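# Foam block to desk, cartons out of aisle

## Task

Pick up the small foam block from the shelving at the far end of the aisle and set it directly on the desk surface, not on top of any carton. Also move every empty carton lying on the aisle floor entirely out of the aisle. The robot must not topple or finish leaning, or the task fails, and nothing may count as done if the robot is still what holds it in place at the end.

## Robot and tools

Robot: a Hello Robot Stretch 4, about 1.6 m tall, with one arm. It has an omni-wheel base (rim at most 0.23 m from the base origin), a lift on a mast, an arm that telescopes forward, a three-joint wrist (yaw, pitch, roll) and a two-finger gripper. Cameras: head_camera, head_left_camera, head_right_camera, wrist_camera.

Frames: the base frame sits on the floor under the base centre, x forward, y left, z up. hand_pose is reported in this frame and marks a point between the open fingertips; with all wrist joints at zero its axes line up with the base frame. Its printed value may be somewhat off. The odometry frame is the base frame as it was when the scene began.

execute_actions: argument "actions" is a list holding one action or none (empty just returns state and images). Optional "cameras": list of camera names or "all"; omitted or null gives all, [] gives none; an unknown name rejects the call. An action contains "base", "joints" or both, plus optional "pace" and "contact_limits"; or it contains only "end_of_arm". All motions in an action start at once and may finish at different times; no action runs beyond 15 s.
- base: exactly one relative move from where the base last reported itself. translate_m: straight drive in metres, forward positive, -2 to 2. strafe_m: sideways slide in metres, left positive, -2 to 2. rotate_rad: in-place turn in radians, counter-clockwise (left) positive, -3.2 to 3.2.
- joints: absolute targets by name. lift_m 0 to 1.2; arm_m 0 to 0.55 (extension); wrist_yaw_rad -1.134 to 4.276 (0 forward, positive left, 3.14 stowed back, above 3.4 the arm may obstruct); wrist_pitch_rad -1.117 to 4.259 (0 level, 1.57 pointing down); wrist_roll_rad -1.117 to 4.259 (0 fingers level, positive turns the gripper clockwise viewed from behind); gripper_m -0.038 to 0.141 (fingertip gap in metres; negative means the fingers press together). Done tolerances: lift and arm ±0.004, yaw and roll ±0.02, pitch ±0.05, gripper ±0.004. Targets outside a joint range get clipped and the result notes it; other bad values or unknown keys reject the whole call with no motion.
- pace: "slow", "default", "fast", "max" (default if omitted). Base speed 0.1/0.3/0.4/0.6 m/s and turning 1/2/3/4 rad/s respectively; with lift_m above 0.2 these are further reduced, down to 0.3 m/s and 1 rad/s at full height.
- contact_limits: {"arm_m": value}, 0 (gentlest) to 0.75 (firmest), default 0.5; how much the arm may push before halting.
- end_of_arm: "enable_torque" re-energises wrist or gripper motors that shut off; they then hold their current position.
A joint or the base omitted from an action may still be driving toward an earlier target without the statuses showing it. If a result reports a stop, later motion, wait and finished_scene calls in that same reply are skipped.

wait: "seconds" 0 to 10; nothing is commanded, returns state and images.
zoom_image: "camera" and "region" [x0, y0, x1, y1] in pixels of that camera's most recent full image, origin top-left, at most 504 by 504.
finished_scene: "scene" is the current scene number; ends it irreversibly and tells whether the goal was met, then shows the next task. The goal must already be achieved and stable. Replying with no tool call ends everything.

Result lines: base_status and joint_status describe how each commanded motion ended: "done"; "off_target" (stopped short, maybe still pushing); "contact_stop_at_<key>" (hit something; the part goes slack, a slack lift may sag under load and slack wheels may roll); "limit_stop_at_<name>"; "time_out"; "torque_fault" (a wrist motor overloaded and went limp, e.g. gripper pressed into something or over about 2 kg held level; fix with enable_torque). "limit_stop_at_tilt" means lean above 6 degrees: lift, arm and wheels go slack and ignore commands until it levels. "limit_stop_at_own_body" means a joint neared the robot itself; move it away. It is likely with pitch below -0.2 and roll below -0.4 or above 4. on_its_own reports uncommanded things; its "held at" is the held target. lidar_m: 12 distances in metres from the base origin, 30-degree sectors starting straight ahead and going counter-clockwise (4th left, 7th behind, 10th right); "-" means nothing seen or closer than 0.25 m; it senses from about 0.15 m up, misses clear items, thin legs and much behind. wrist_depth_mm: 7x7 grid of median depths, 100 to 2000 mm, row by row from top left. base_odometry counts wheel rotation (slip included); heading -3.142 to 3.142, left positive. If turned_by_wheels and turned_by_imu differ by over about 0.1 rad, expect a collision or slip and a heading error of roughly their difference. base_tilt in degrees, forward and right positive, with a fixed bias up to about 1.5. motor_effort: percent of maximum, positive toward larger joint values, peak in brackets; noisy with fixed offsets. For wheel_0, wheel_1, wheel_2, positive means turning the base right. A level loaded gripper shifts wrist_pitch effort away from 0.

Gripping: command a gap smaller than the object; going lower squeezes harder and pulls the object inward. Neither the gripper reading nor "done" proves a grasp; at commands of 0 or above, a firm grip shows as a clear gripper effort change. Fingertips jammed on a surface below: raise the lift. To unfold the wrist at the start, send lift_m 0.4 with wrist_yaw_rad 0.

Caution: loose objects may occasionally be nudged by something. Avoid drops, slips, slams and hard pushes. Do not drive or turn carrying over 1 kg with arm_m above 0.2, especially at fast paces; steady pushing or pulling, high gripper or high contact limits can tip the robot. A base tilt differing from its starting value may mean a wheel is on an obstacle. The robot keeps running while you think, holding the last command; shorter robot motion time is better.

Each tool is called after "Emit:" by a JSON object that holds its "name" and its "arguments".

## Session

Emit:
{"name": "execute_actions", "arguments": {"actions": []}}

Scene clock: 0.00 s.
base_odometry: x=+0.000 y=+0.000 heading=+0.000 (m, m, rad; odometry frame)
turned_by_wheels: +0.000 (rad since the last result)
turned_by_imu: +0.000 (rad since the last result)
base_tilt: forward=+0.0 right=+0.6 (deg)
lidar_m: 1.04 1.05 1.17 1.84 1.81 2.15 1.03 1.03 1.24 1.81 1.84 1.18
base_status: not commanded
joint_positions: lift_m=+0.274 arm_m=+0.002 wrist_yaw_rad=+3.237 wrist_pitch_rad=-0.004 wrist_roll_rad=-0.013 gripper_m=+0.057
joint_status: not commanded
motor_effort: lift_m=+21 arm_m=-1 wrist_yaw_rad=+0 wrist_pitch_rad=-8 wrist_roll_rad=+1 gripper_m=-4 wheel_0=+0 wheel_1=+0 wheel_2=+0 (%)
hand_pose: x=-0.1223 y=+0.0594 z=+0.4530 quat_wxyz=(-0.048, +0.002, -0.006, +0.999) (m; base frame)
wrist_depth_mm: - - 132 1921 - - - / - - 127 1983 - - - / - - 131 208 - - - / 143 137 136 - - - - / 191 1863 1921 - - - - / 193 1397 191 1537 191 1537 1661 / 193 917 1008 121 1078 1042 1118
pictures: head_camera, head_left_camera, head_right_camera, wrist_camera
Images, in order (width x height): head_camera 420x560, head_left_camera 420x672, head_right_camera 420x672, wrist_camera 616x392.

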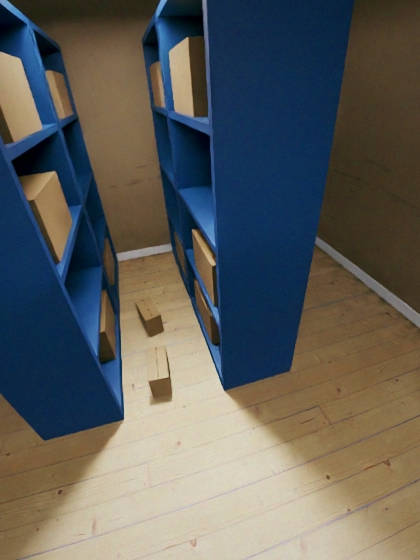

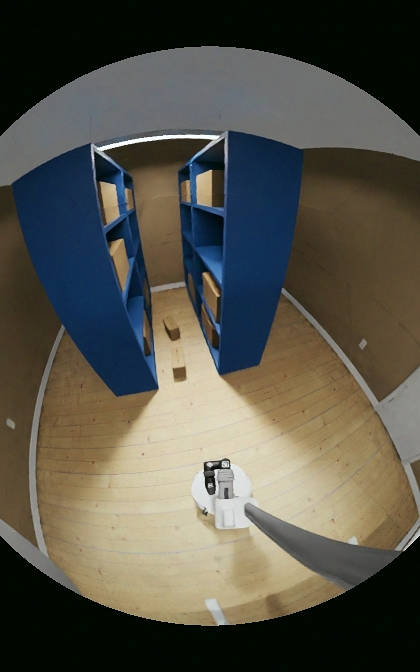

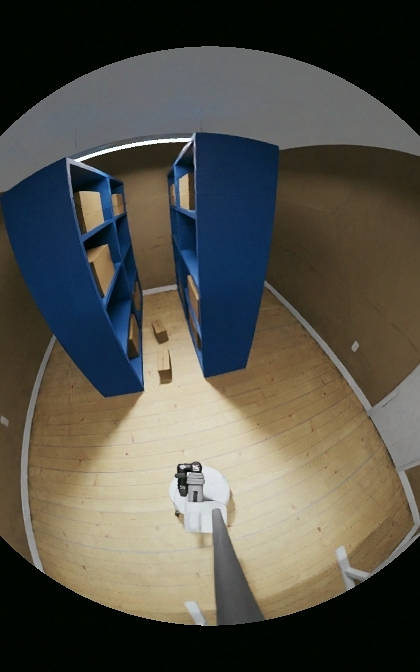

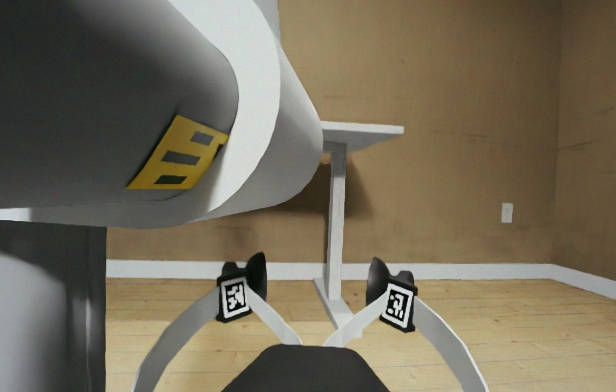

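Emit:
{"name": "execute_actions", "arguments": {"actions": [{"base":{"rotate_rad":0.24},"joints":{"lift_m":0.35,"arm_m":0.3,"gripper_m":0.141},"pace":"fast"}], "cameras": []}}

Emit:
{"name": "execute_actions", "arguments": {"actions": [{"base":{"translate_m":0.58},"joints":{"arm_m":0.5,"wrist_pitch_rad":1.57,"wrist_yaw_rad":3.14},"pace":"fast"}], "cameras": ["wrist_camera","head_camera"]}}

Scene clock: 2.17 s.
base_odometry: x=+0.000 y=+0.000 heading=+0.240 (m, m, rad; odometry frame)
turned_by_wheels: +0.240 (rad since the last result)
turned_by_imu: +0.239 (rad since the last result)
base_tilt: forward=+0.0 right=+0.7 (deg)
lidar_m: 1.03 1.02 1.95 1.81 1.91 1.07 1.04 1.08 1.94 1.84 1.91 1.04
base_status: done
joint_positions: lift_m=+0.350 arm_m=+0.299 wrist_yaw_rad=+3.237 wrist_pitch_rad=-0.004 wrist_roll_rad=-0.013 gripper_m=+0.141
joint_status: all done
motor_effort: lift_m=+25(29) arm_m=+5(4) wrist_yaw_rad=+0(2) wrist_pitch_rad=-8(8) wrist_roll_rad=+0(1) gripper_m=-1(4) wheel_0=+0(7) wheel_1=+0(9) wheel_2=+0(9) (%)
hand_pose: x=+0.1744 y=+0.0595 z=+0.5289 quat_wxyz=(-0.048, +0.002, -0.006, +0.999) (m; base frame)
wrist_depth_mm: - - - - - - - / - - 148 - - - - / - 108 150 310 - - - / - - 247 - - - - / - - 488 - - - - / 1576 1430 477 1756 1537 208 1863 / 1118 1118 1025 121 1205 1255 1255
pictures: none
No camera images: the call's "cameras" was empty. Leave "cameras" out to get every camera's image.

Scene clock: 4.97 s.
base_odometry: x=+0.563 y=+0.138 heading=+0.240 (m, m, rad; odometry frame)
turned_by_wheels: +0.000 (rad since the last result)
turned_by_imu: -0.002 (rad since the last result)
base_tilt: forward=+0.0 right=+0.7 (deg)
lidar_m: 0.53 0.53 0.55 1.87 1.91 1.68 1.63 1.69 1.89 1.81 0.62 0.51
base_status: done
joint_positions: lift_m=+0.350 arm_m=+0.499 wrist_yaw_rad=+3.140 wrist_pitch_rad=+1.570 wrist_roll_rad=-0.013 gripper_m=+0.141
joint_status: all done
motor_effort: lift_m=+25(25) arm_m=+5(5) wrist_yaw_rad=+2(0) wrist_pitch_rad=-1(7) wrist_roll_rad=+0(1) gripper_m=+0(1) wheel_0=+0(6) wheel_1=-1(7) wheel_2=+2(12) (%)
hand_pose: x=+0.6699 y=+0.0874 z=+0.2394 quat_wxyz=(-0.004, -0.707, -0.004, +0.707) (m; base frame)
wrist_depth_mm: 466 469 462 452 449 445 442 / 449 466 462 282 278 449 404 / 449 466 466 282 279 449 399 / 452 469 466 282 279 452 399 / 449 473 466 282 281 452 399 / 445 473 462 283 282 208 397 / 442 477 469 121 283 455 407
pictures: head_camera, wrist_camera
Images, in order (width x height): head_camera 420x560, wrist_camera 616x392.

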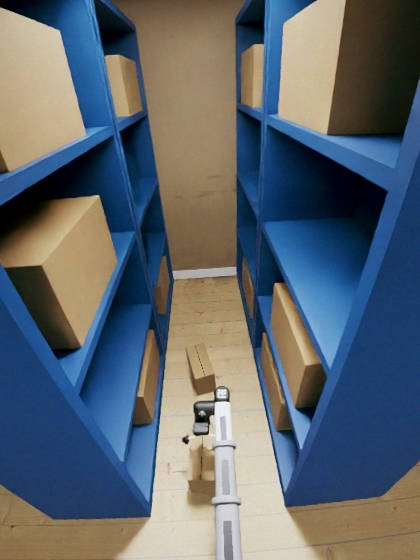

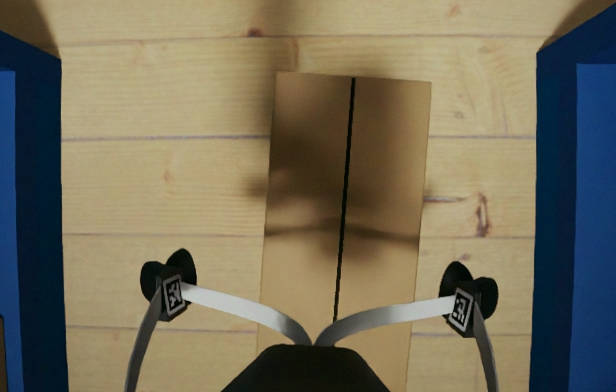

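Emit:
{"name": "execute_actions", "arguments": {"actions": [{"base":{"rotate_rad":0.028},"joints":{"lift_m":0.305,"arm_m":0.48,"wrist_roll_rad":0.06},"pace":"fast"}], "cameras": ["wrist_camera"]}}

Emit:
{"name": "execute_actions", "arguments": {"actions": [{"joints":{"lift_m":0.245}}], "cameras": ["wrist_camera"]}}

Emit:
{"name": "execute_actions", "arguments": {"actions": [{"joints":{"gripper_m":0.06}}], "cameras": []}}

Emit:
{"name": "execute_actions", "arguments": {"actions": [{"base":{"translate_m":-0.2},"joints":{"lift_m":0.275,"arm_m":0.25},"pace":"fast"}], "cameras": ["wrist_camera"]}}

Scene clock: 6.30 s.
base_odometry: x=+0.563 y=+0.138 heading=+0.268 (m, m, rad; odometry frame)
turned_by_wheels: +0.028 (rad since the last result)
turned_by_imu: +0.027 (rad since the last result)
base_tilt: forward=+0.0 right=+0.7 (deg)
lidar_m: 0.48 0.52 0.60 1.86 1.93 1.67 1.64 1.72 1.92 1.84 0.63 0.52
base_status: done
joint_positions: lift_m=+0.305 arm_m=+0.481 wrist_yaw_rad=+3.140 wrist_pitch_rad=+1.570 wrist_roll_rad=+0.059 gripper_m=+0.141
joint_status: all done
motor_effort: lift_m=+16(23) arm_m=-5(11) wrist_yaw_rad=+1(1) wrist_pitch_rad=-1(2) wrist_roll_rad=+2(6) gripper_m=-1(1) wheel_0=-2(5) wheel_1=-1(6) wheel_2=-1(6) (%)
hand_pose: x=+0.6517 y=+0.0874 z=+0.1951 quat_wxyz=(+0.022, -0.706, +0.022, +0.707) (m; base frame)
wrist_depth_mm: 427 415 415 413 410 404 404 / 427 421 418 410 407 407 373 / 427 424 421 237 235 407 375 / 427 427 421 237 236 410 379 / 430 427 241 240 237 410 384 / 430 427 242 239 237 208 387 / 436 430 427 121 418 413 392
pictures: wrist_camera
Images, in order (width x height): wrist_camera 616x392.

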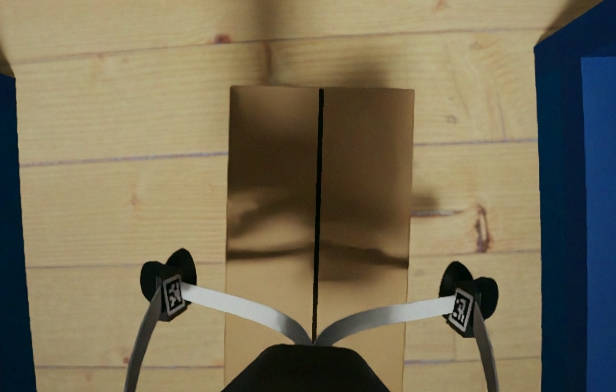

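Scene clock: 7.47 s.
base_odometry: x=+0.563 y=+0.138 heading=+0.268 (m, m, rad; odometry frame)
turned_by_wheels: +0.000 (rad since the last result)
turned_by_imu: +0.000 (rad since the last result)
base_tilt: forward=+0.0 right=+0.6 (deg)
lidar_m: 0.54 0.52 0.59 1.86 1.93 1.65 1.61 1.69 1.90 1.83 0.62 0.49
base_status: not commanded
joint_positions: lift_m=+0.246 arm_m=+0.481 wrist_yaw_rad=+3.140 wrist_pitch_rad=+1.569 wrist_roll_rad=+0.060 gripper_m=+0.141
joint_status: all done
motor_effort: lift_m=+11(16) arm_m=-5(5) wrist_yaw_rad=+0(1) wrist_pitch_rad=+2(1) wrist_roll_rad=+0(2) gripper_m=-1(1) wheel_0=-2(2) wheel_1=-1(1) wheel_2=-1(1) (%)
hand_pose: x=+0.6515 y=+0.0874 z=+0.1355 quat_wxyz=(+0.022, -0.706, +0.022, +0.707) (m; base frame)
wrist_depth_mm: 364 362 357 355 353 349 347 / 366 366 181 179 177 349 347 / 366 364 182 180 178 351 349 / 368 366 182 181 178 353 353 / 370 366 183 181 180 355 351 / 373 368 183 182 180 208 355 / 375 373 185 122 181 359 355
pictures: wrist_camera
Images, in order (width x height): wrist_camera 616x392.

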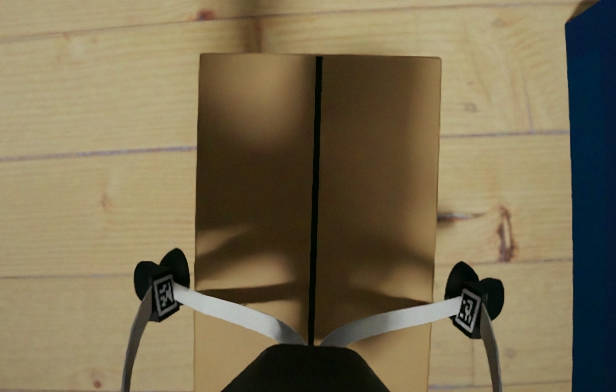

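Scene clock: 9.30 s.
base_odometry: x=+0.563 y=+0.138 heading=+0.268 (m, m, rad; odometry frame)
turned_by_wheels: +0.000 (rad since the last result)
turned_by_imu: +0.000 (rad since the last result)
base_tilt: forward=-0.1 right=+0.7 (deg)
lidar_m: 0.52 0.53 0.60 1.86 1.92 1.66 1.62 1.71 1.93 1.81 0.60 0.49
base_status: not commanded
joint_positions: lift_m=+0.245 arm_m=+0.481 wrist_yaw_rad=+3.140 wrist_pitch_rad=+1.570 wrist_roll_rad=+0.060 gripper_m=+0.061
joint_status: all done
motor_effort: lift_m=+16(16) arm_m=-5(5) wrist_yaw_rad=-1(1) wrist_pitch_rad=-2(1) wrist_roll_rad=+1(1) gripper_m=-23(19) wheel_0=-2(2) wheel_1=-1(2) wheel_2=-1(1) (%)
hand_pose: x=+0.6518 y=+0.0874 z=+0.1351 quat_wxyz=(+0.022, -0.707, +0.022, +0.707) (m; base frame)
wrist_depth_mm: 362 362 353 349 349 345 343 / 364 359 167 166 164 347 345 / 364 364 168 167 165 347 347 / 368 364 169 167 166 349 349 / 370 362 170 168 167 351 349 / 370 178 170 169 167 180 349 / 373 368 172 138 167 353 349
pictures: none
No camera images: the call's "cameras" was empty. Leave "cameras" out to get every camera's image.

Scene clock: 11.07 s.
base_odometry: x=+0.371 y=+0.085 heading=+0.268 (m, m, rad; odometry frame)
turned_by_wheels: +0.000 (rad since the last result)
turned_by_imu: +0.000 (rad since the last result)
base_tilt: forward=+0.1 right=+0.8 (deg)
lidar_m: 0.29 0.32 0.91 1.87 1.95 1.48 1.41 1.49 1.88 1.83 0.89 0.66
base_status: done
joint_positions: lift_m=+0.275 arm_m=+0.251 wrist_yaw_rad=+3.140 wrist_pitch_rad=+1.570 wrist_roll_rad=+0.060 gripper_m=+0.061
joint_status: all done
motor_effort: lift_m=+25(25) arm_m=-5(6) wrist_yaw_rad=+0(1) wrist_pitch_rad=-1(3) wrist_roll_rad=-1(1) gripper_m=-23(25) wheel_0=+0(6) wheel_1=+1(7) wheel_2=+1(12) (%)
hand_pose: x=+0.4217 y=+0.0874 z=+0.1643 quat_wxyz=(+0.022, -0.706, +0.022, +0.707) (m; base frame)
wrist_depth_mm: 394 392 357 382 379 377 375 / 394 394 168 167 164 375 373 / 397 392 168 167 165 377 373 / 399 397 169 168 166 379 377 / 402 397 170 168 167 379 379 / 399 178 171 169 167 180 382 / 399 397 172 138 168 384 379
pictures: wrist_camera
Images, in order (width x height): wrist_camera 616x392.

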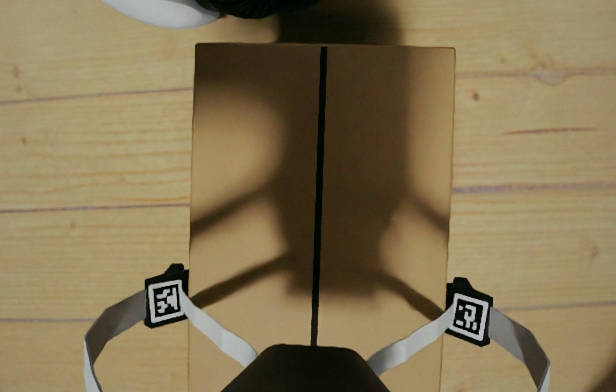

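Emit:
{"name": "execute_actions", "arguments": {"actions": [{"base":{"rotate_rad":1.0},"joints":{"arm_m":0.31,"wrist_roll_rad":1.0},"pace":"fast"}], "cameras": []}}

Emit:
{"name": "execute_actions", "arguments": {"actions": [{"joints":{"lift_m":0.243},"pace":"fast"}], "cameras": []}}

Emit:
{"name": "execute_actions", "arguments": {"actions": [{"joints":{"gripper_m":0.141}}], "cameras": []}}

Emit:
{"name": "execute_actions", "arguments": {"actions": [{"joints":{"lift_m":0.32},"pace":"fast"}], "cameras": []}}

Emit:
{"name": "execute_actions", "arguments": {"actions": [{"base":{"rotate_rad":-0.975},"joints":{"wrist_roll_rad":-0.2},"pace":"fast"}], "cameras": []}}

Emit:
{"name": "execute_actions", "arguments": {"actions": [{"base":{"translate_m":0.7},"joints":{"arm_m":0.5},"pace":"fast"}]}}

Scene clock: 13.03 s.
base_odometry: x=+0.371 y=+0.085 heading=+1.268 (m, m, rad; odometry frame)
turned_by_wheels: +1.000 (rad since the last result)
turned_by_imu: +0.995 (rad since the last result)
base_tilt: forward=-0.1 right=+0.7 (deg)
lidar_m: 0.48 0.39 1.89 1.52 1.37 1.48 1.96 1.81 0.93 0.68 0.87 0.69
base_status: done
joint_positions: lift_m=+0.275 arm_m=+0.309 wrist_yaw_rad=+3.140 wrist_pitch_rad=+1.570 wrist_roll_rad=+0.999 gripper_m=+0.061
joint_status: all done
motor_effort: lift_m=+25(25) arm_m=+4(7) wrist_yaw_rad=+0(0) wrist_pitch_rad=-2(4) wrist_roll_rad=+3(4) gripper_m=-24(25) wheel_0=-1(9) wheel_1=+0(5) wheel_2=+0(8) (%)
hand_pose: x=+0.4801 y=+0.0874 z=+0.1643 quat_wxyz=(+0.339, -0.620, +0.339, +0.621) (m; base frame)
wrist_depth_mm: 324 389 387 377 379 375 373 / 338 389 168 166 164 373 375 / 362 397 168 167 165 379 375 / 397 397 169 167 166 379 375 / 397 394 170 167 167 379 377 / 399 178 170 169 167 180 377 / 402 397 172 138 167 387 379
pictures: none
No camera images: the call's "cameras" was empty. Leave "cameras" out to get every camera's image.

Scene clock: 13.83 s.
base_odometry: x=+0.371 y=+0.085 heading=+1.268 (m, m, rad; odometry frame)
turned_by_wheels: +0.000 (rad since the last result)
turned_by_imu: +0.000 (rad since the last result)
base_tilt: forward=+0.0 right=+0.8 (deg)
lidar_m: 0.47 0.40 1.89 1.50 1.40 1.48 1.93 1.82 0.97 0.66 0.90 0.69
base_status: not commanded
joint_positions: lift_m=+0.243 arm_m=+0.309 wrist_yaw_rad=+3.140 wrist_pitch_rad=+1.570 wrist_roll_rad=+0.999 gripper_m=+0.061
joint_status: all done
motor_effort: lift_m=+17(23) arm_m=+4(4) wrist_yaw_rad=+2(3) wrist_pitch_rad=-1(2) wrist_roll_rad=+2(2) gripper_m=-25(24) wheel_0=-1(1) wheel_1=-1(1) wheel_2=+0(0) (%)
hand_pose: x=+0.4801 y=+0.0874 z=+0.1331 quat_wxyz=(+0.339, -0.620, +0.339, +0.621) (m; base frame)
wrist_depth_mm: 336 357 353 349 347 343 343 / 330 357 167 166 164 345 343 / 364 362 168 167 165 347 345 / 364 362 169 167 165 347 345 / 368 366 170 168 167 349 347 / 368 179 170 169 167 180 345 / 370 368 172 138 167 353 349
pictures: none
No camera images: the call's "cameras" was empty. Leave "cameras" out to get every camera's image.

Scene clock: 15.67 s.
base_odometry: x=+0.371 y=+0.085 heading=+1.268 (m, m, rad; odometry frame)
turned_by_wheels: +0.000 (rad since the last result)
turned_by_imu: +0.000 (rad since the last result)
base_tilt: forward=-0.1 right=+0.6 (deg)
lidar_m: 0.44 0.39 1.90 1.48 1.41 1.45 1.94 1.83 0.98 0.66 0.90 0.71
base_status: not commanded
joint_positions: lift_m=+0.243 arm_m=+0.309 wrist_yaw_rad=+3.141 wrist_pitch_rad=+1.569 wrist_roll_rad=+0.999 gripper_m=+0.141
joint_status: all done
motor_effort: lift_m=+16(16) arm_m=+4(4) wrist_yaw_rad=-1(0) wrist_pitch_rad=+2(5) wrist_roll_rad=+0(1) gripper_m=-1(21) wheel_0=-1(1) wheel_1=-1(1) wheel_2=+0(0) (%)
hand_pose: x=+0.4796 y=+0.0874 z=+0.1331 quat_wxyz=(+0.339, -0.620, +0.340, +0.621) (m; base frame)
wrist_depth_mm: 340 359 359 355 351 349 345 / 336 362 179 178 177 351 347 / 366 366 181 179 177 353 351 / 366 368 181 180 178 351 351 / 368 366 182 180 179 355 353 / 370 366 182 181 179 208 355 / 373 370 183 119 180 357 355
pictures: none
No camera images: the call's "cameras" was empty. Leave "cameras" out to get every camera's image.

Scene clock: 16.73 s.
base_odometry: x=+0.371 y=+0.085 heading=+1.268 (m, m, rad; odometry frame)
turned_by_wheels: +0.000 (rad since the last result)
turned_by_imu: +0.000 (rad since the last result)
base_tilt: forward=+0.0 right=+0.7 (deg)
lidar_m: 0.45 0.38 1.89 1.52 1.41 1.49 1.93 1.83 0.98 0.68 0.88 0.69
base_status: not commanded
joint_positions: lift_m=+0.320 arm_m=+0.309 wrist_yaw_rad=+3.140 wrist_pitch_rad=+1.570 wrist_roll_rad=+0.999 gripper_m=+0.141
joint_status: all done
motor_effort: lift_m=+25(25) arm_m=+4(4) wrist_yaw_rad=-2(1) wrist_pitch_rad=-2(2) wrist_roll_rad=+4(3) gripper_m=+0(0) wheel_0=-1(1) wheel_1=-1(0) wheel_2=-1(0) (%)
hand_pose: x=+0.4800 y=+0.0874 z=+0.2094 quat_wxyz=(+0.339, -0.620, +0.339, +0.621) (m; base frame)
wrist_depth_mm: 324 436 430 427 421 418 415 / 329 436 430 427 424 418 415 / 355 436 433 251 250 421 415 / 410 442 439 253 251 424 418 / 445 439 436 254 252 421 418 / 445 439 256 254 253 208 421 / 452 445 439 121 430 427 424
pictures: none
No camera images: the call's "cameras" was empty. Leave "cameras" out to get every camera's image.

Scene clock: 18.17 s.
base_odometry: x=+0.371 y=+0.085 heading=+0.292 (m, m, rad; odometry frame)
turned_by_wheels: -0.975 (rad since the last result)
turned_by_imu: -0.971 (rad since the last result)
base_tilt: forward=-0.1 right=+0.7 (deg)
lidar_m: 1.16 0.70 0.40 0.37 1.94 1.48 1.42 1.52 1.87 1.81 0.88 0.67
base_status: done
joint_positions: lift_m=+0.320 arm_m=+0.309 wrist_yaw_rad=+3.140 wrist_pitch_rad=+1.570 wrist_roll_rad=-0.199 gripper_m=+0.141
joint_status: all done
motor_effort: lift_m=+25(25) arm_m=+4(5) wrist_yaw_rad=+1(0) wrist_pitch_rad=-2(2) wrist_roll_rad=+0(8) gripper_m=-1(0) wheel_0=-1(8) wheel_1=-2(6) wheel_2=-1(7) (%)
hand_pose: x=+0.4801 y=+0.0874 z=+0.2094 quat_wxyz=(-0.070, -0.703, -0.070, +0.704) (m; base frame)
wrist_depth_mm: 439 436 424 427 424 418 415 / 442 436 433 430 421 421 415 / 442 436 433 433 427 421 418 / 442 436 436 433 424 427 418 / 445 442 436 436 430 424 421 / 449 442 439 436 427 207 421 / 445 445 442 121 433 430 424
pictures: none
No camera images: the call's "cameras" was empty. Leave "cameras" out to get every camera's image.

Scene clock: 21.27 s.
base_odometry: x=+1.041 y=+0.287 heading=+0.292 (m, m, rad; odometry frame)
turned_by_wheels: +0.000 (rad since the last result)
turned_by_imu: -0.002 (rad since the last result)
base_tilt: forward=+0.0 right=+0.6 (deg)
lidar_m: 0.53 0.42 0.29 0.27 0.53 0.52 2.20 2.22 2.07 0.25 0.25 0.41
base_status: done
joint_positions: lift_m=+0.320 arm_m=+0.499 wrist_yaw_rad=+3.140 wrist_pitch_rad=+1.570 wrist_roll_rad=-0.200 gripper_m=+0.141
joint_status: all done
motor_effort: lift_m=+25(25) arm_m=+5(5) wrist_yaw_rad=-1(2) wrist_pitch_rad=-2(2) wrist_roll_rad=-2(2) gripper_m=-3(2) wheel_0=-1(6) wheel_1=-1(11) wheel_2=+1(10) (%)
hand_pose: x=+0.6699 y=+0.0874 z=+0.2094 quat_wxyz=(-0.070, -0.703, -0.070, +0.704) (m; base frame)
wrist_depth_mm: 436 439 433 427 424 415 413 / 439 436 430 424 421 418 415 / 442 436 253 251 424 421 394 / 442 439 253 252 427 424 370 / 445 439 255 253 427 424 349 / 445 445 256 253 427 207 351 / 449 445 258 121 433 413 340
pictures: head_camera, head_left_camera, head_right_camera, wrist_camera
Images, in order (width x height): head_camera 420x560, head_left_camera 420x672, head_right_camera 420x672, wrist_camera 616x392.

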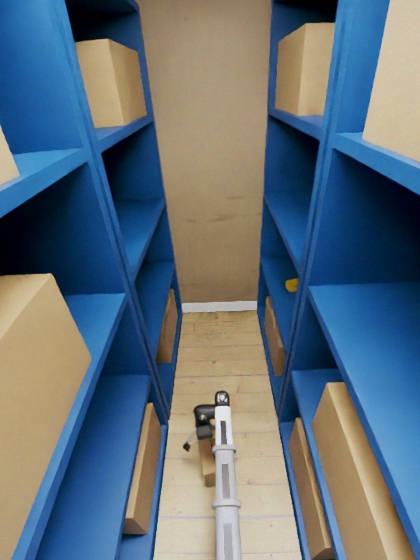

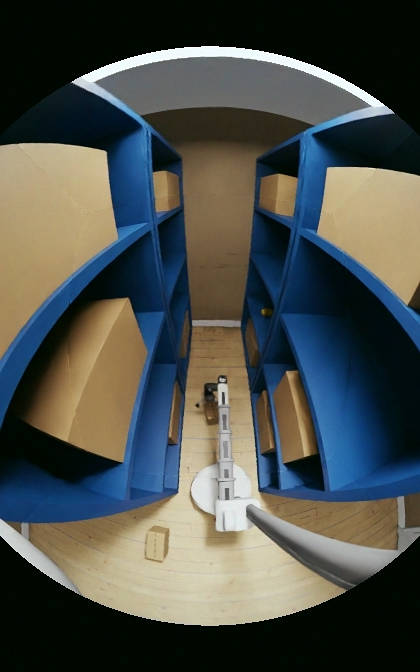

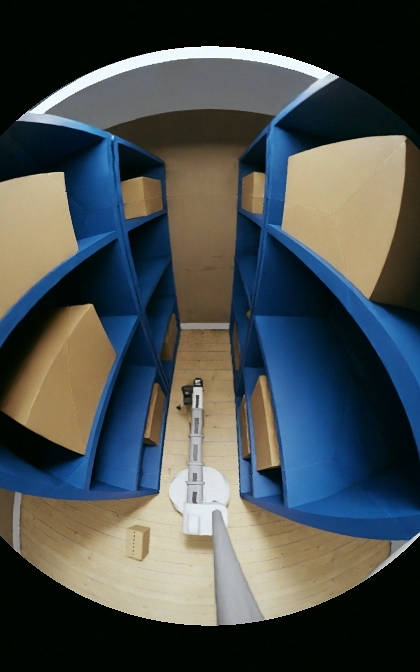

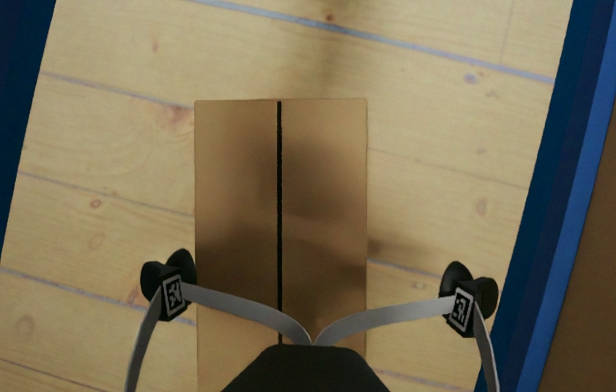

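Emit:
{"name": "execute_actions", "arguments": {"actions": [{"base":{"rotate_rad":-0.037},"joints":{"lift_m":0.3,"wrist_roll_rad":-0.27},"pace":"fast"}], "cameras": []}}

Emit:
{"name": "execute_actions", "arguments": {"actions": [{"joints":{"lift_m":0.245}}], "cameras": ["wrist_camera"]}}

Emit:
{"name": "execute_actions", "arguments": {"actions": [{"joints":{"gripper_m":0.06}}], "cameras": []}}

Emit:
{"name": "execute_actions", "arguments": {"actions": [{"base":{"translate_m":-0.72},"joints":{"lift_m":0.275,"arm_m":0.27},"pace":"fast"}], "cameras": ["wrist_camera"]}}

Emit:
{"name": "execute_actions", "arguments": {"actions": [{"base":{"rotate_rad":-1.25},"joints":{"arm_m":0.32,"wrist_roll_rad":-1.05},"pace":"fast"}], "cameras": ["head_left_camera"]}}

Scene clock: 22.43 s.
base_odometry: x=+1.041 y=+0.287 heading=+0.255 (m, m, rad; odometry frame)
turned_by_wheels: -0.037 (rad since the last result)
turned_by_imu: -0.037 (rad since the last result)
base_tilt: forward=-0.1 right=+0.8 (deg)
lidar_m: 0.55 0.43 0.30 0.27 0.58 0.54 2.17 2.23 2.06 0.25 0.25 0.38
base_status: done
joint_positions: lift_m=+0.300 arm_m=+0.499 wrist_yaw_rad=+3.140 wrist_pitch_rad=+1.570 wrist_roll_rad=-0.269 gripper_m=+0.141
joint_status: all done
motor_effort: lift_m=+16(22) arm_m=+5(5) wrist_yaw_rad=+2(0) wrist_pitch_rad=-2(2) wrist_roll_rad=-1(2) gripper_m=+0(1) wheel_0=+1(6) wheel_1=+0(3) wheel_2=+0(7) (%)
hand_pose: x=+0.6699 y=+0.0874 z=+0.1901 quat_wxyz=(-0.094, -0.701, -0.094, +0.701) (m; base frame)
wrist_depth_mm: 410 415 413 407 404 399 397 / 418 415 413 410 404 399 397 / 421 421 413 232 230 402 397 / 424 418 415 234 231 404 399 / 424 418 235 234 232 402 389 / 427 421 236 234 232 208 366 / 430 424 421 121 410 410 345
pictures: none
No camera images: the call's "cameras" was empty. Leave "cameras" out to get every camera's image.

Scene clock: 23.57 s.
base_odometry: x=+1.041 y=+0.287 heading=+0.255 (m, m, rad; odometry frame)
turned_by_wheels: +0.000 (rad since the last result)
turned_by_imu: +0.000 (rad since the last result)
base_tilt: forward=+0.2 right=+0.7 (deg)
lidar_m: 0.55 0.44 0.30 0.28 0.59 0.53 2.20 2.22 2.07 0.25 0.26 0.36
base_status: not commanded
joint_positions: lift_m=+0.246 arm_m=+0.499 wrist_yaw_rad=+3.140 wrist_pitch_rad=+1.570 wrist_roll_rad=-0.270 gripper_m=+0.141
joint_status: all done
motor_effort: lift_m=+13(16) arm_m=+5(5) wrist_yaw_rad=+0(1) wrist_pitch_rad=-1(0) wrist_roll_rad=-1(1) gripper_m=+0(3) wheel_0=+1(1) wheel_1=+0(0) wheel_2=+0(0) (%)
hand_pose: x=+0.6699 y=+0.0874 z=+0.1354 quat_wxyz=(-0.094, -0.701, -0.094, +0.701) (m; base frame)
wrist_depth_mm: 362 359 357 353 349 347 345 / 364 362 179 179 177 351 345 / 370 366 180 179 177 351 349 / 370 364 181 180 178 351 347 / 370 370 182 180 179 353 349 / 373 370 182 181 179 206 353 / 375 373 184 118 180 357 345
pictures: wrist_camera
Images, in order (width x height): wrist_camera 616x392.

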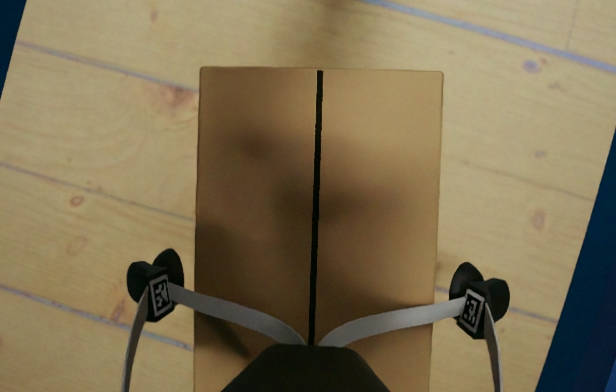

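Scene clock: 25.40 s.
base_odometry: x=+1.041 y=+0.287 heading=+0.255 (m, m, rad; odometry frame)
turned_by_wheels: +0.000 (rad since the last result)
turned_by_imu: +0.000 (rad since the last result)
base_tilt: forward=+0.1 right=+0.7 (deg)
lidar_m: 0.52 0.44 0.31 0.26 0.60 0.53 2.20 2.21 2.09 0.25 0.26 0.37
base_status: not commanded
joint_positions: lift_m=+0.245 arm_m=+0.499 wrist_yaw_rad=+3.140 wrist_pitch_rad=+1.570 wrist_roll_rad=-0.270 gripper_m=+0.061
joint_status: all done
motor_effort: lift_m=+16(16) arm_m=+5(5) wrist_yaw_rad=+0(0) wrist_pitch_rad=-1(4) wrist_roll_rad=-2(3) gripper_m=-23(25) wheel_0=+1(1) wheel_1=+1(0) wheel_2=+0(0) (%)
hand_pose: x=+0.6699 y=+0.0874 z=+0.1351 quat_wxyz=(-0.094, -0.701, -0.094, +0.701) (m; base frame)
wrist_depth_mm: 366 362 353 355 347 349 343 / 362 362 167 165 164 347 345 / 366 359 168 167 165 349 345 / 368 366 169 167 166 349 345 / 368 366 170 168 166 349 347 / 370 182 170 169 167 180 351 / 370 368 172 138 167 353 324
pictures: none
No camera images: the call's "cameras" was empty. Leave "cameras" out to get every camera's image.

Scene clock: 28.57 s.
base_odometry: x=+0.344 y=+0.105 heading=+0.256 (m, m, rad; odometry frame)
turned_by_wheels: +0.000 (rad since the last result)
turned_by_imu: +0.001 (rad since the last result)
base_tilt: forward=+0.0 right=+0.7 (deg)
lidar_m: 0.31 0.32 0.38 0.36 1.88 1.46 1.40 1.47 1.93 1.86 0.94 0.72
base_status: done
joint_positions: lift_m=+0.275 arm_m=+0.271 wrist_yaw_rad=+3.140 wrist_pitch_rad=+1.570 wrist_roll_rad=-0.270 gripper_m=+0.061
joint_status: all done
motor_effort: lift_m=+25(27) arm_m=-5(5) wrist_yaw_rad=-1(2) wrist_pitch_rad=-1(3) wrist_roll_rad=-1(1) gripper_m=-24(25) wheel_0=+1(7) wheel_1=+2(9) wheel_2=-1(10) (%)
hand_pose: x=+0.4417 y=+0.0874 z=+0.1644 quat_wxyz=(-0.095, -0.700, -0.095, +0.701) (m; base frame)
wrist_depth_mm: 394 389 387 382 377 375 373 / 397 392 167 166 165 377 373 / 397 392 168 166 164 379 377 / 402 394 169 167 166 377 377 / 399 397 169 168 166 382 379 / 399 182 170 169 167 180 377 / 402 399 172 137 167 382 379
pictures: wrist_camera
Images, in order (width x height): wrist_camera 616x392.

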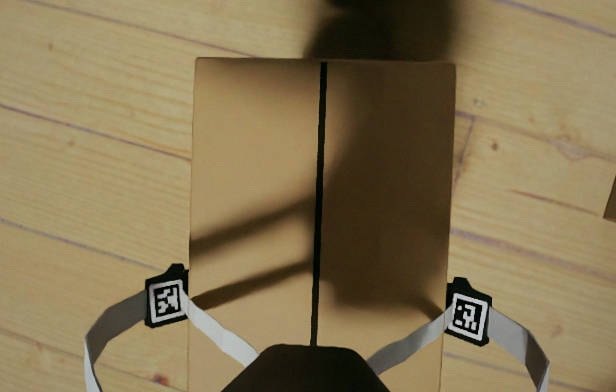

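Scene clock: 30.13 s.
base_odometry: x=+0.344 y=+0.105 heading=-0.995 (m, m, rad; odometry frame)
turned_by_wheels: -1.250 (rad since the last result)
turned_by_imu: -1.245 (rad since the last result)
base_tilt: forward=-0.1 right=+0.8 (deg)
lidar_m: 0.35 0.43 0.71 0.73 0.42 0.36 1.86 2.20 1.39 1.41 1.73 1.83
base_status: done
joint_positions: lift_m=+0.275 arm_m=+0.319 wrist_yaw_rad=+3.140 wrist_pitch_rad=+1.570 wrist_roll_rad=-1.049 gripper_m=+0.061
joint_status: all done
motor_effort: lift_m=+25(25) arm_m=+4(7) wrist_yaw_rad=-1(2) wrist_pitch_rad=-2(3) wrist_roll_rad=-1(8) gripper_m=-23(23) wheel_0=+0(8) wheel_1=+0(9) wheel_2=-2(8) (%)
hand_pose: x=+0.4901 y=+0.0874 z=+0.1644 quat_wxyz=(-0.354, -0.612, -0.354, +0.612) (m; base frame)
wrist_depth_mm: 392 394 384 382 379 377 370 / 397 394 167 166 164 375 373 / 397 392 168 166 165 377 375 / 397 397 168 167 166 382 377 / 399 394 170 167 167 377 377 / 402 181 170 169 167 180 379 / 402 397 171 137 167 382 379
pictures: head_left_camera
Images, in order (width x height): head_left_camera 420x672.

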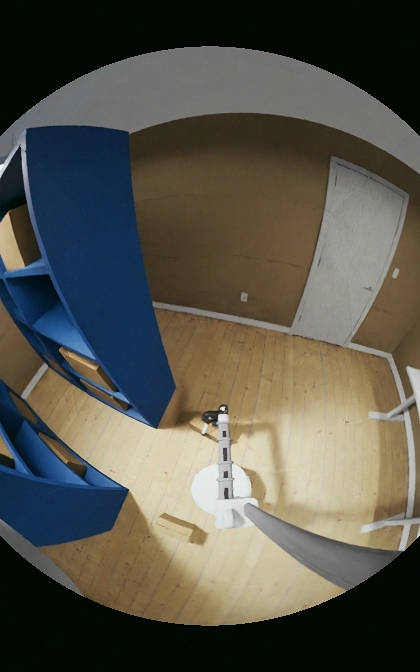

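Emit:
{"name": "execute_actions", "arguments": {"actions": [{"joints":{"lift_m":0.243},"pace":"fast"}], "cameras": []}}

Emit:
{"name": "execute_actions", "arguments": {"actions": [{"joints":{"gripper_m":0.141}}], "cameras": []}}

Emit:
{"name": "execute_actions", "arguments": {"actions": [{"joints":{"lift_m":0.32},"pace":"fast"}], "cameras": []}}

Emit:
{"name": "execute_actions", "arguments": {"actions": [{"base":{"rotate_rad":1.272},"joints":{"lift_m":0.42,"arm_m":0.15,"wrist_roll_rad":0,"wrist_yaw_rad":1.2},"pace":"fast"}], "cameras": []}}

Emit:
{"name": "execute_actions", "arguments": {"actions": [{"base":{"translate_m":1.0},"joints":{"lift_m":0.62,"arm_m":0.003,"wrist_pitch_rad":0.3,"wrist_yaw_rad":0},"pace":"fast"}]}}

Scene clock: 31.43 s.
base_odometry: x=+0.344 y=+0.105 heading=-0.995 (m, m, rad; odometry frame)
turned_by_wheels: +0.000 (rad since the last result)
turned_by_imu: +0.000 (rad since the last result)
base_tilt: forward=+0.1 right=+0.6 (deg)
lidar_m: 0.41 0.50 0.70 0.71 0.41 0.36 1.85 2.23 1.40 1.39 1.70 1.83
base_status: not commanded
joint_positions: lift_m=+0.243 arm_m=+0.319 wrist_yaw_rad=+3.140 wrist_pitch_rad=+1.570 wrist_roll_rad=-1.049 gripper_m=+0.061
joint_status: all done
motor_effort: lift_m=+17(22) arm_m=+4(4) wrist_yaw_rad=+2(1) wrist_pitch_rad=-2(2) wrist_roll_rad=-1(2) gripper_m=-24(25) wheel_0=+0(0) wheel_1=-1(0) wheel_2=-1(2) (%)
hand_pose: x=+0.4901 y=+0.0874 z=+0.1331 quat_wxyz=(-0.354, -0.612, -0.354, +0.612) (m; base frame)
wrist_depth_mm: 362 359 355 351 349 345 342 / 362 362 167 166 164 349 343 / 366 362 168 167 164 347 345 / 368 364 168 167 166 349 347 / 368 366 169 167 166 349 347 / 368 181 170 168 167 181 347 / 370 366 171 137 167 349 347
pictures: none
No camera images: the call's "cameras" was empty. Leave "cameras" out to get every camera's image.

Scene clock: 33.27 s.
base_odometry: x=+0.344 y=+0.105 heading=-0.995 (m, m, rad; odometry frame)
turned_by_wheels: +0.000 (rad since the last result)
turned_by_imu: +0.000 (rad since the last result)
base_tilt: forward=-0.1 right=+0.7 (deg)
lidar_m: 0.38 0.51 0.69 0.68 0.39 0.35 1.85 2.21 1.38 1.42 1.70 1.87
base_status: not commanded
joint_positions: lift_m=+0.243 arm_m=+0.319 wrist_yaw_rad=+3.140 wrist_pitch_rad=+1.569 wrist_roll_rad=-1.050 gripper_m=+0.141
joint_status: all done
motor_effort: lift_m=+16(16) arm_m=+4(4) wrist_yaw_rad=+0(2) wrist_pitch_rad=+1(5) wrist_roll_rad=-2(0) gripper_m=+0(27) wheel_0=+0(0) wheel_1=+0(0) wheel_2=-1(2) (%)
hand_pose: x=+0.4897 y=+0.0874 z=+0.1331 quat_wxyz=(-0.354, -0.612, -0.354, +0.613) (m; base frame)
wrist_depth_mm: 368 362 357 353 349 347 345 / 366 364 180 179 176 347 343 / 368 366 181 179 176 349 347 / 368 366 181 179 178 351 349 / 370 366 182 180 178 351 349 / 375 368 183 181 179 206 351 / 375 368 184 120 179 355 353
pictures: none
No camera images: the call's "cameras" was empty. Leave "cameras" out to get every camera's image.

Scene clock: 34.33 s.
base_odometry: x=+0.344 y=+0.105 heading=-0.995 (m, m, rad; odometry frame)
turned_by_wheels: +0.000 (rad since the last result)
turned_by_imu: +0.000 (rad since the last result)
base_tilt: forward=+0.0 right=+0.6 (deg)
lidar_m: 0.33 0.46 0.68 0.71 0.37 0.37 1.84 2.24 1.37 1.40 1.71 1.85
base_status: not commanded
joint_positions: lift_m=+0.320 arm_m=+0.319 wrist_yaw_rad=+3.140 wrist_pitch_rad=+1.570 wrist_roll_rad=-1.050 gripper_m=+0.141
joint_status: all done
motor_effort: lift_m=+25(27) arm_m=+4(4) wrist_yaw_rad=+0(3) wrist_pitch_rad=-1(1) wrist_roll_rad=-1(3) gripper_m=-3(2) wheel_0=+0(0) wheel_1=+0(0) wheel_2=-1(1) (%)
hand_pose: x=+0.4901 y=+0.0874 z=+0.2094 quat_wxyz=(-0.354, -0.612, -0.354, +0.612) (m; base frame)
wrist_depth_mm: 439 433 433 424 418 418 324 / 439 436 430 427 424 418 382 / 445 439 433 251 250 421 415 / 445 442 436 253 251 421 418 / 442 439 257 253 252 424 421 / 449 442 256 253 253 207 424 / 452 442 439 121 430 430 424
pictures: none
No camera images: the call's "cameras" was empty. Leave "cameras" out to get every camera's image.

Scene clock: 36.00 s.
base_odometry: x=+0.344 y=+0.105 heading=+0.278 (m, m, rad; odometry frame)
turned_by_wheels: +1.272 (rad since the last result)
turned_by_imu: +1.266 (rad since the last result)
base_tilt: forward=+0.0 right=+0.7 (deg)
lidar_m: 1.14 0.69 0.38 0.39 1.92 1.48 1.41 1.50 1.91 0.49 0.37 0.70
base_status: done
joint_positions: lift_m=+0.420 arm_m=+0.151 wrist_yaw_rad=+1.200 wrist_pitch_rad=+1.570 wrist_roll_rad=+0.000 gripper_m=+0.141
joint_status: all done
motor_effort: lift_m=+24(28) arm_m=-5(9) wrist_yaw_rad=-2(5) wrist_pitch_rad=-2(2) wrist_roll_rad=+0(5) gripper_m=+0(0) wheel_0=+1(8) wheel_1=+1(13) wheel_2=-1(8) (%)
hand_pose: x=+0.4034 y=-0.0314 z=+0.3094 quat_wxyz=(+0.584, -0.399, +0.583, +0.400) (m; base frame)
wrist_depth_mm: 517 535 525 517 517 517 508 / 544 535 530 530 512 512 508 / 549 539 535 525 525 521 508 / 353 504 535 530 525 517 512 / 332 373 535 530 530 521 525 / 332 334 535 535 525 206 521 / 334 336 539 120 530 530 517
pictures: none
No camera images: the call's "cameras" was empty. Leave "cameras" out to get every camera's image.

Scene clock: 39.87 s.
base_odometry: x=+1.306 y=+0.379 heading=+0.277 (m, m, rad; odometry frame)
turned_by_wheels: +0.000 (rad since the last result)
turned_by_imu: -0.003 (rad since the last result)
base_tilt: forward=+0.0 right=+0.7 (deg)
lidar_m: 1.14 0.42 0.29 0.25 0.27 0.41 3.25 0.38 0.29 0.26 0.28 0.41
base_status: done
joint_positions: lift_m=+0.620 arm_m=+0.004 wrist_yaw_rad=+0.000 wrist_pitch_rad=+0.302 wrist_roll_rad=+0.000 gripper_m=+0.141
joint_status: all done
motor_effort: lift_m=+24(29) arm_m=-5(9) wrist_yaw_rad=+0(6) wrist_pitch_rad=-8(12) wrist_roll_rad=+1(1) gripper_m=-2(1) wheel_0=-1(7) wheel_1=-1(11) wheel_2=+0(12) (%)
hand_pose: x=+0.4503 y=-0.0874 z=+0.7120 quat_wxyz=(+0.989, +0.000, +0.151, +0.000) (m; base frame)
wrist_depth_mm: 1025 1138 1138 1160 1118 1078 336 / 1098 1205 1205 1229 1160 1138 340 / 1118 1255 1255 1255 1229 1205 347 / 878 931 1308 1366 1255 866 336 / 609 891 1366 1464 1308 603 332 / 549 854 1205 1336 878 207 338 / 891 878 1060 121 931 445 353
pictures: head_camera, head_left_camera, head_right_camera, wrist_camera
Images, in order (width x height): head_camera 420x560, head_left_camera 420x672, head_right_camera 420x672, wrist_camera 616x392.

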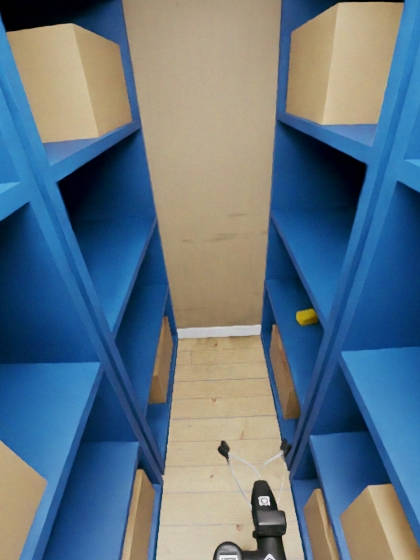

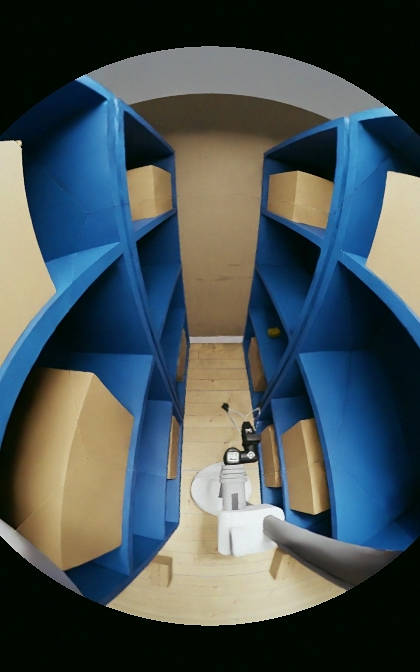

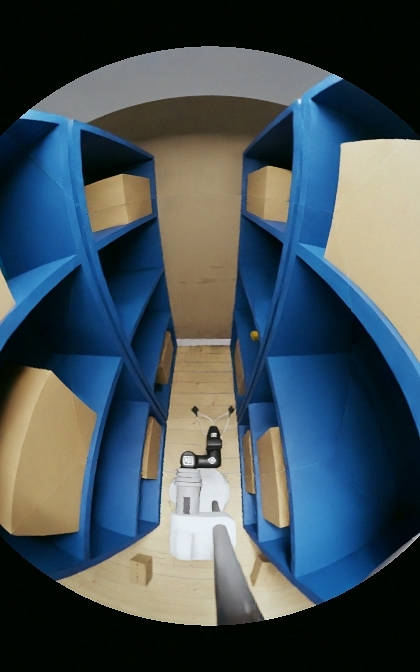

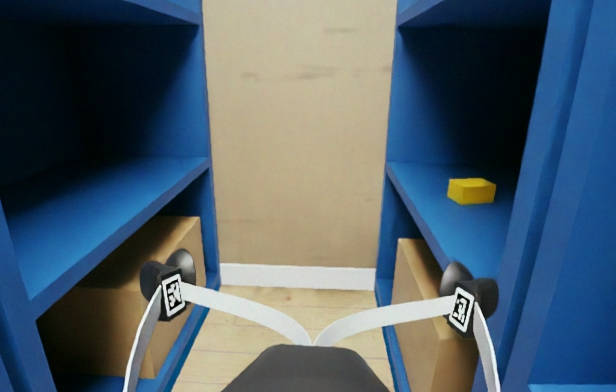

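Emit:
{"name": "execute_actions", "arguments": {"actions": [{"base":{"translate_m":0.78},"joints":{"lift_m":0.6,"gripper_m":0.125},"pace":"fast"}], "cameras": []}}

Emit:
{"name": "execute_actions", "arguments": {"actions": [{"base":{"rotate_rad":-0.78}}], "cameras": ["head_camera","wrist_camera"]}}

Scene clock: 43.60 s.
base_odometry: x=+2.056 y=+0.593 heading=+0.277 (m, m, rad; odometry frame)
turned_by_wheels: +0.000 (rad since the last result)
turned_by_imu: -0.002 (rad since the last result)
base_tilt: forward=+0.0 right=+0.8 (deg)
lidar_m: 0.71 0.42 0.29 0.27 0.29 0.39 1.58 0.39 0.29 0.25 0.27 0.40
base_status: done
joint_positions: lift_m=+0.600 arm_m=+0.004 wrist_yaw_rad=+0.000 wrist_pitch_rad=+0.302 wrist_roll_rad=+0.000 gripper_m=+0.125
joint_status: all done
motor_effort: lift_m=+17(21) arm_m=-5(5) wrist_yaw_rad=+1(0) wrist_pitch_rad=-8(8) wrist_roll_rad=+1(2) gripper_m=-3(1) wheel_0=+0(7) wheel_1=-1(11) wheel_2=+1(12) (%)
hand_pose: x=+0.4502 y=-0.0874 z=+0.6927 quat_wxyz=(+0.989, +0.000, +0.151, +0.000) (m; base frame)
wrist_depth_mm: 469 462 462 455 452 445 402 / 488 488 484 480 473 462 415 / 512 517 508 508 496 477 439 / 525 544 539 535 525 473 466 / 535 574 564 559 554 500 484 / 564 603 580 585 574 427 459 / 591 647 640 118 627 544 375
pictures: none
No camera images: the call's "cameras" was empty. Leave "cameras" out to get every camera's image.

Scene clock: 45.13 s.
base_odometry: x=+2.056 y=+0.593 heading=-0.503 (m, m, rad; odometry frame)
turned_by_wheels: -0.780 (rad since the last result)
turned_by_imu: -0.777 (rad since the last result)
base_tilt: forward=+0.1 right=+0.7 (deg)
lidar_m: 0.34 0.62 0.62 0.32 0.26 0.27 0.33 0.58 0.60 0.31 0.27 0.27
base_status: done
joint_positions: lift_m=+0.600 arm_m=+0.004 wrist_yaw_rad=+0.000 wrist_pitch_rad=+0.302 wrist_roll_rad=+0.000 gripper_m=+0.125
joint_status: not commanded
motor_effort: lift_m=+16(16) arm_m=-5(5) wrist_yaw_rad=+0(1) wrist_pitch_rad=-8(8) wrist_roll_rad=+2(1) gripper_m=-3(3) wheel_0=+0(5) wheel_1=-1(5) wheel_2=+0(5) (%)
hand_pose: x=+0.4502 y=-0.0874 z=+0.6927 quat_wxyz=(+0.989, +0.000, +0.151, +0.000) (m; base frame)
wrist_depth_mm: 455 517 597 668 564 473 415 / 477 530 621 715 585 484 418 / 500 549 647 732 615 500 433 / 521 569 683 759 627 517 449 / 549 559 591 591 591 525 455 / 569 439 410 382 413 415 449 / 591 392 366 118 366 368 373
pictures: head_camera, wrist_camera
Images, in order (width x height): head_camera 420x560, wrist_camera 616x392.

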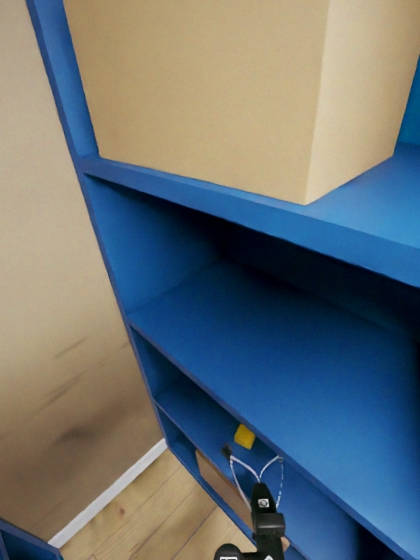

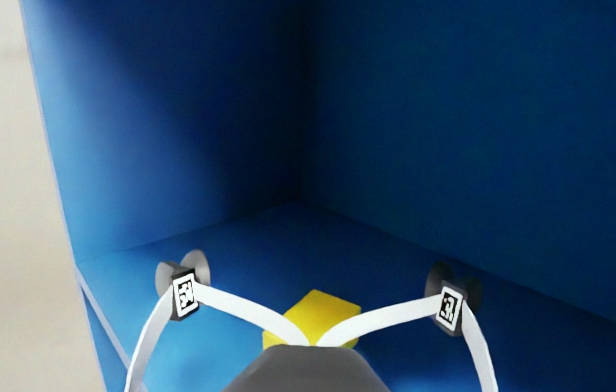

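Emit:
{"name": "execute_actions", "arguments": {"actions": [{"joints":{"lift_m":0.492,"arm_m":0.1}}], "cameras": ["wrist_camera"]}}

Scene clock: 46.80 s.
base_odometry: x=+2.056 y=+0.593 heading=-0.503 (m, m, rad; odometry frame)
turned_by_wheels: +0.000 (rad since the last result)
turned_by_imu: +0.000 (rad since the last result)
base_tilt: forward=+0.0 right=+0.6 (deg)
lidar_m: 0.33 0.57 0.59 0.35 0.26 0.27 0.34 0.61 0.60 0.34 0.26 0.26
base_status: not commanded
joint_positions: lift_m=+0.492 arm_m=+0.099 wrist_yaw_rad=+0.000 wrist_pitch_rad=+0.302 wrist_roll_rad=+0.000 gripper_m=+0.125
joint_status: all done
motor_effort: lift_m=+16(14) arm_m=+5(7) wrist_yaw_rad=-1(2) wrist_pitch_rad=-8(8) wrist_roll_rad=+1(0) gripper_m=-3(0) wheel_0=+0(0) wheel_1=-1(1) wheel_2=+0(0) (%)
hand_pose: x=+0.5453 y=-0.0874 z=+0.5847 quat_wxyz=(+0.989, +0.000, +0.151, +0.000) (m; base frame)
wrist_depth_mm: 397 455 530 591 488 415 359 / 410 469 549 615 512 421 370 / 424 484 574 647 530 439 379 / 433 477 508 517 512 449 389 / 355 355 359 268 364 368 368 / 285 262 216 206 248 255 281 / 237 221 224 118 226 225 234
pictures: wrist_camera
Images, in order (width x height): wrist_camera 616x392.

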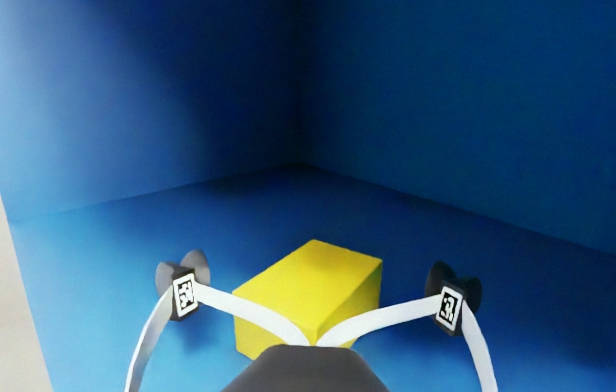

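Emit:
{"name": "execute_actions", "arguments": {"actions": [{"joints":{"lift_m":0.478,"gripper_m":0.01}}], "cameras": ["wrist_camera"]}}

Emit:
{"name": "execute_actions", "arguments": {"actions": [{"joints":{"lift_m":0.51,"arm_m":0.004},"pace":"fast"}], "cameras": ["wrist_camera"]}}

Scene clock: 49.13 s.
base_odometry: x=+2.056 y=+0.593 heading=-0.503 (m, m, rad; odometry frame)
turned_by_wheels: +0.000 (rad since the last result)
turned_by_imu: -0.001 (rad since the last result)
base_tilt: forward=+0.0 right=+0.8 (deg)
lidar_m: 0.31 0.58 0.59 0.33 0.27 0.28 0.32 0.57 0.61 0.35 0.28 0.28
base_status: not commanded
joint_positions: lift_m=+0.478 arm_m=+0.099 wrist_yaw_rad=+0.000 wrist_pitch_rad=+0.302 wrist_roll_rad=+0.000 gripper_m=+0.010
joint_status: all done
motor_effort: lift_m=+16(15) arm_m=+6(5) wrist_yaw_rad=-1(1) wrist_pitch_rad=-9(8) wrist_roll_rad=+0(2) gripper_m=-24(22) wheel_0=+0(0) wheel_1=+0(0) wheel_2=+1(0) (%)
hand_pose: x=+0.5453 y=-0.0874 z=+0.5707 quat_wxyz=(+0.989, +0.000, +0.151, +0.000) (m; base frame)
wrist_depth_mm: 397 455 539 591 488 415 359 / 410 473 549 615 508 421 373 / 424 492 574 634 530 436 377 / 424 466 469 473 477 442 392 / 325 327 330 232 317 336 338 / 260 240 187 192 184 256 256 / 218 204 206 148 208 200 211
pictures: wrist_camera
Images, in order (width x height): wrist_camera 616x392.

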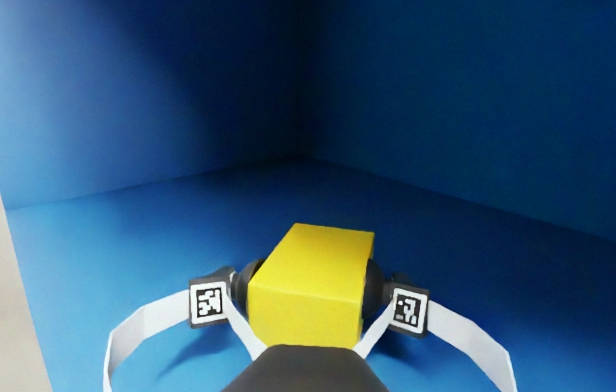

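Scene clock: 50.23 s.
base_odometry: x=+2.056 y=+0.593 heading=-0.503 (m, m, rad; odometry frame)
turned_by_wheels: +0.000 (rad since the last result)
turned_by_imu: +0.000 (rad since the last result)
base_tilt: forward=+0.1 right=+0.7 (deg)
lidar_m: 0.32 0.62 0.59 0.32 0.26 0.26 0.33 0.60 0.58 0.34 0.26 0.26
base_status: not commanded
joint_positions: lift_m=+0.510 arm_m=+0.005 wrist_yaw_rad=+0.000 wrist_pitch_rad=+0.303 wrist_roll_rad=+0.000 gripper_m=+0.010
joint_status: all done
motor_effort: lift_m=+25(26) arm_m=-5(5) wrist_yaw_rad=+1(1) wrist_pitch_rad=-10(9) wrist_roll_rad=+1(3) gripper_m=-22(22) wheel_0=+0(0) wheel_1=-1(1) wheel_2=+0(0) (%)
hand_pose: x=+0.4512 y=-0.0875 z=+0.6018 quat_wxyz=(+0.989, +0.000, +0.151, +0.000) (m; base frame)
wrist_depth_mm: 455 512 597 676 559 473 413 / 477 535 621 699 585 484 418 / 500 554 654 732 615 500 433 / 517 539 564 569 580 504 445 / 544 394 399 232 379 404 402 / 574 325 187 191 184 309 309 / 591 580 246 148 250 239 253
pictures: wrist_camera
Images, in order (width x height): wrist_camera 616x392.

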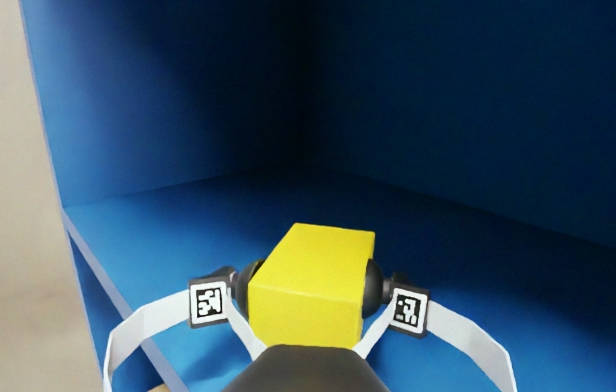

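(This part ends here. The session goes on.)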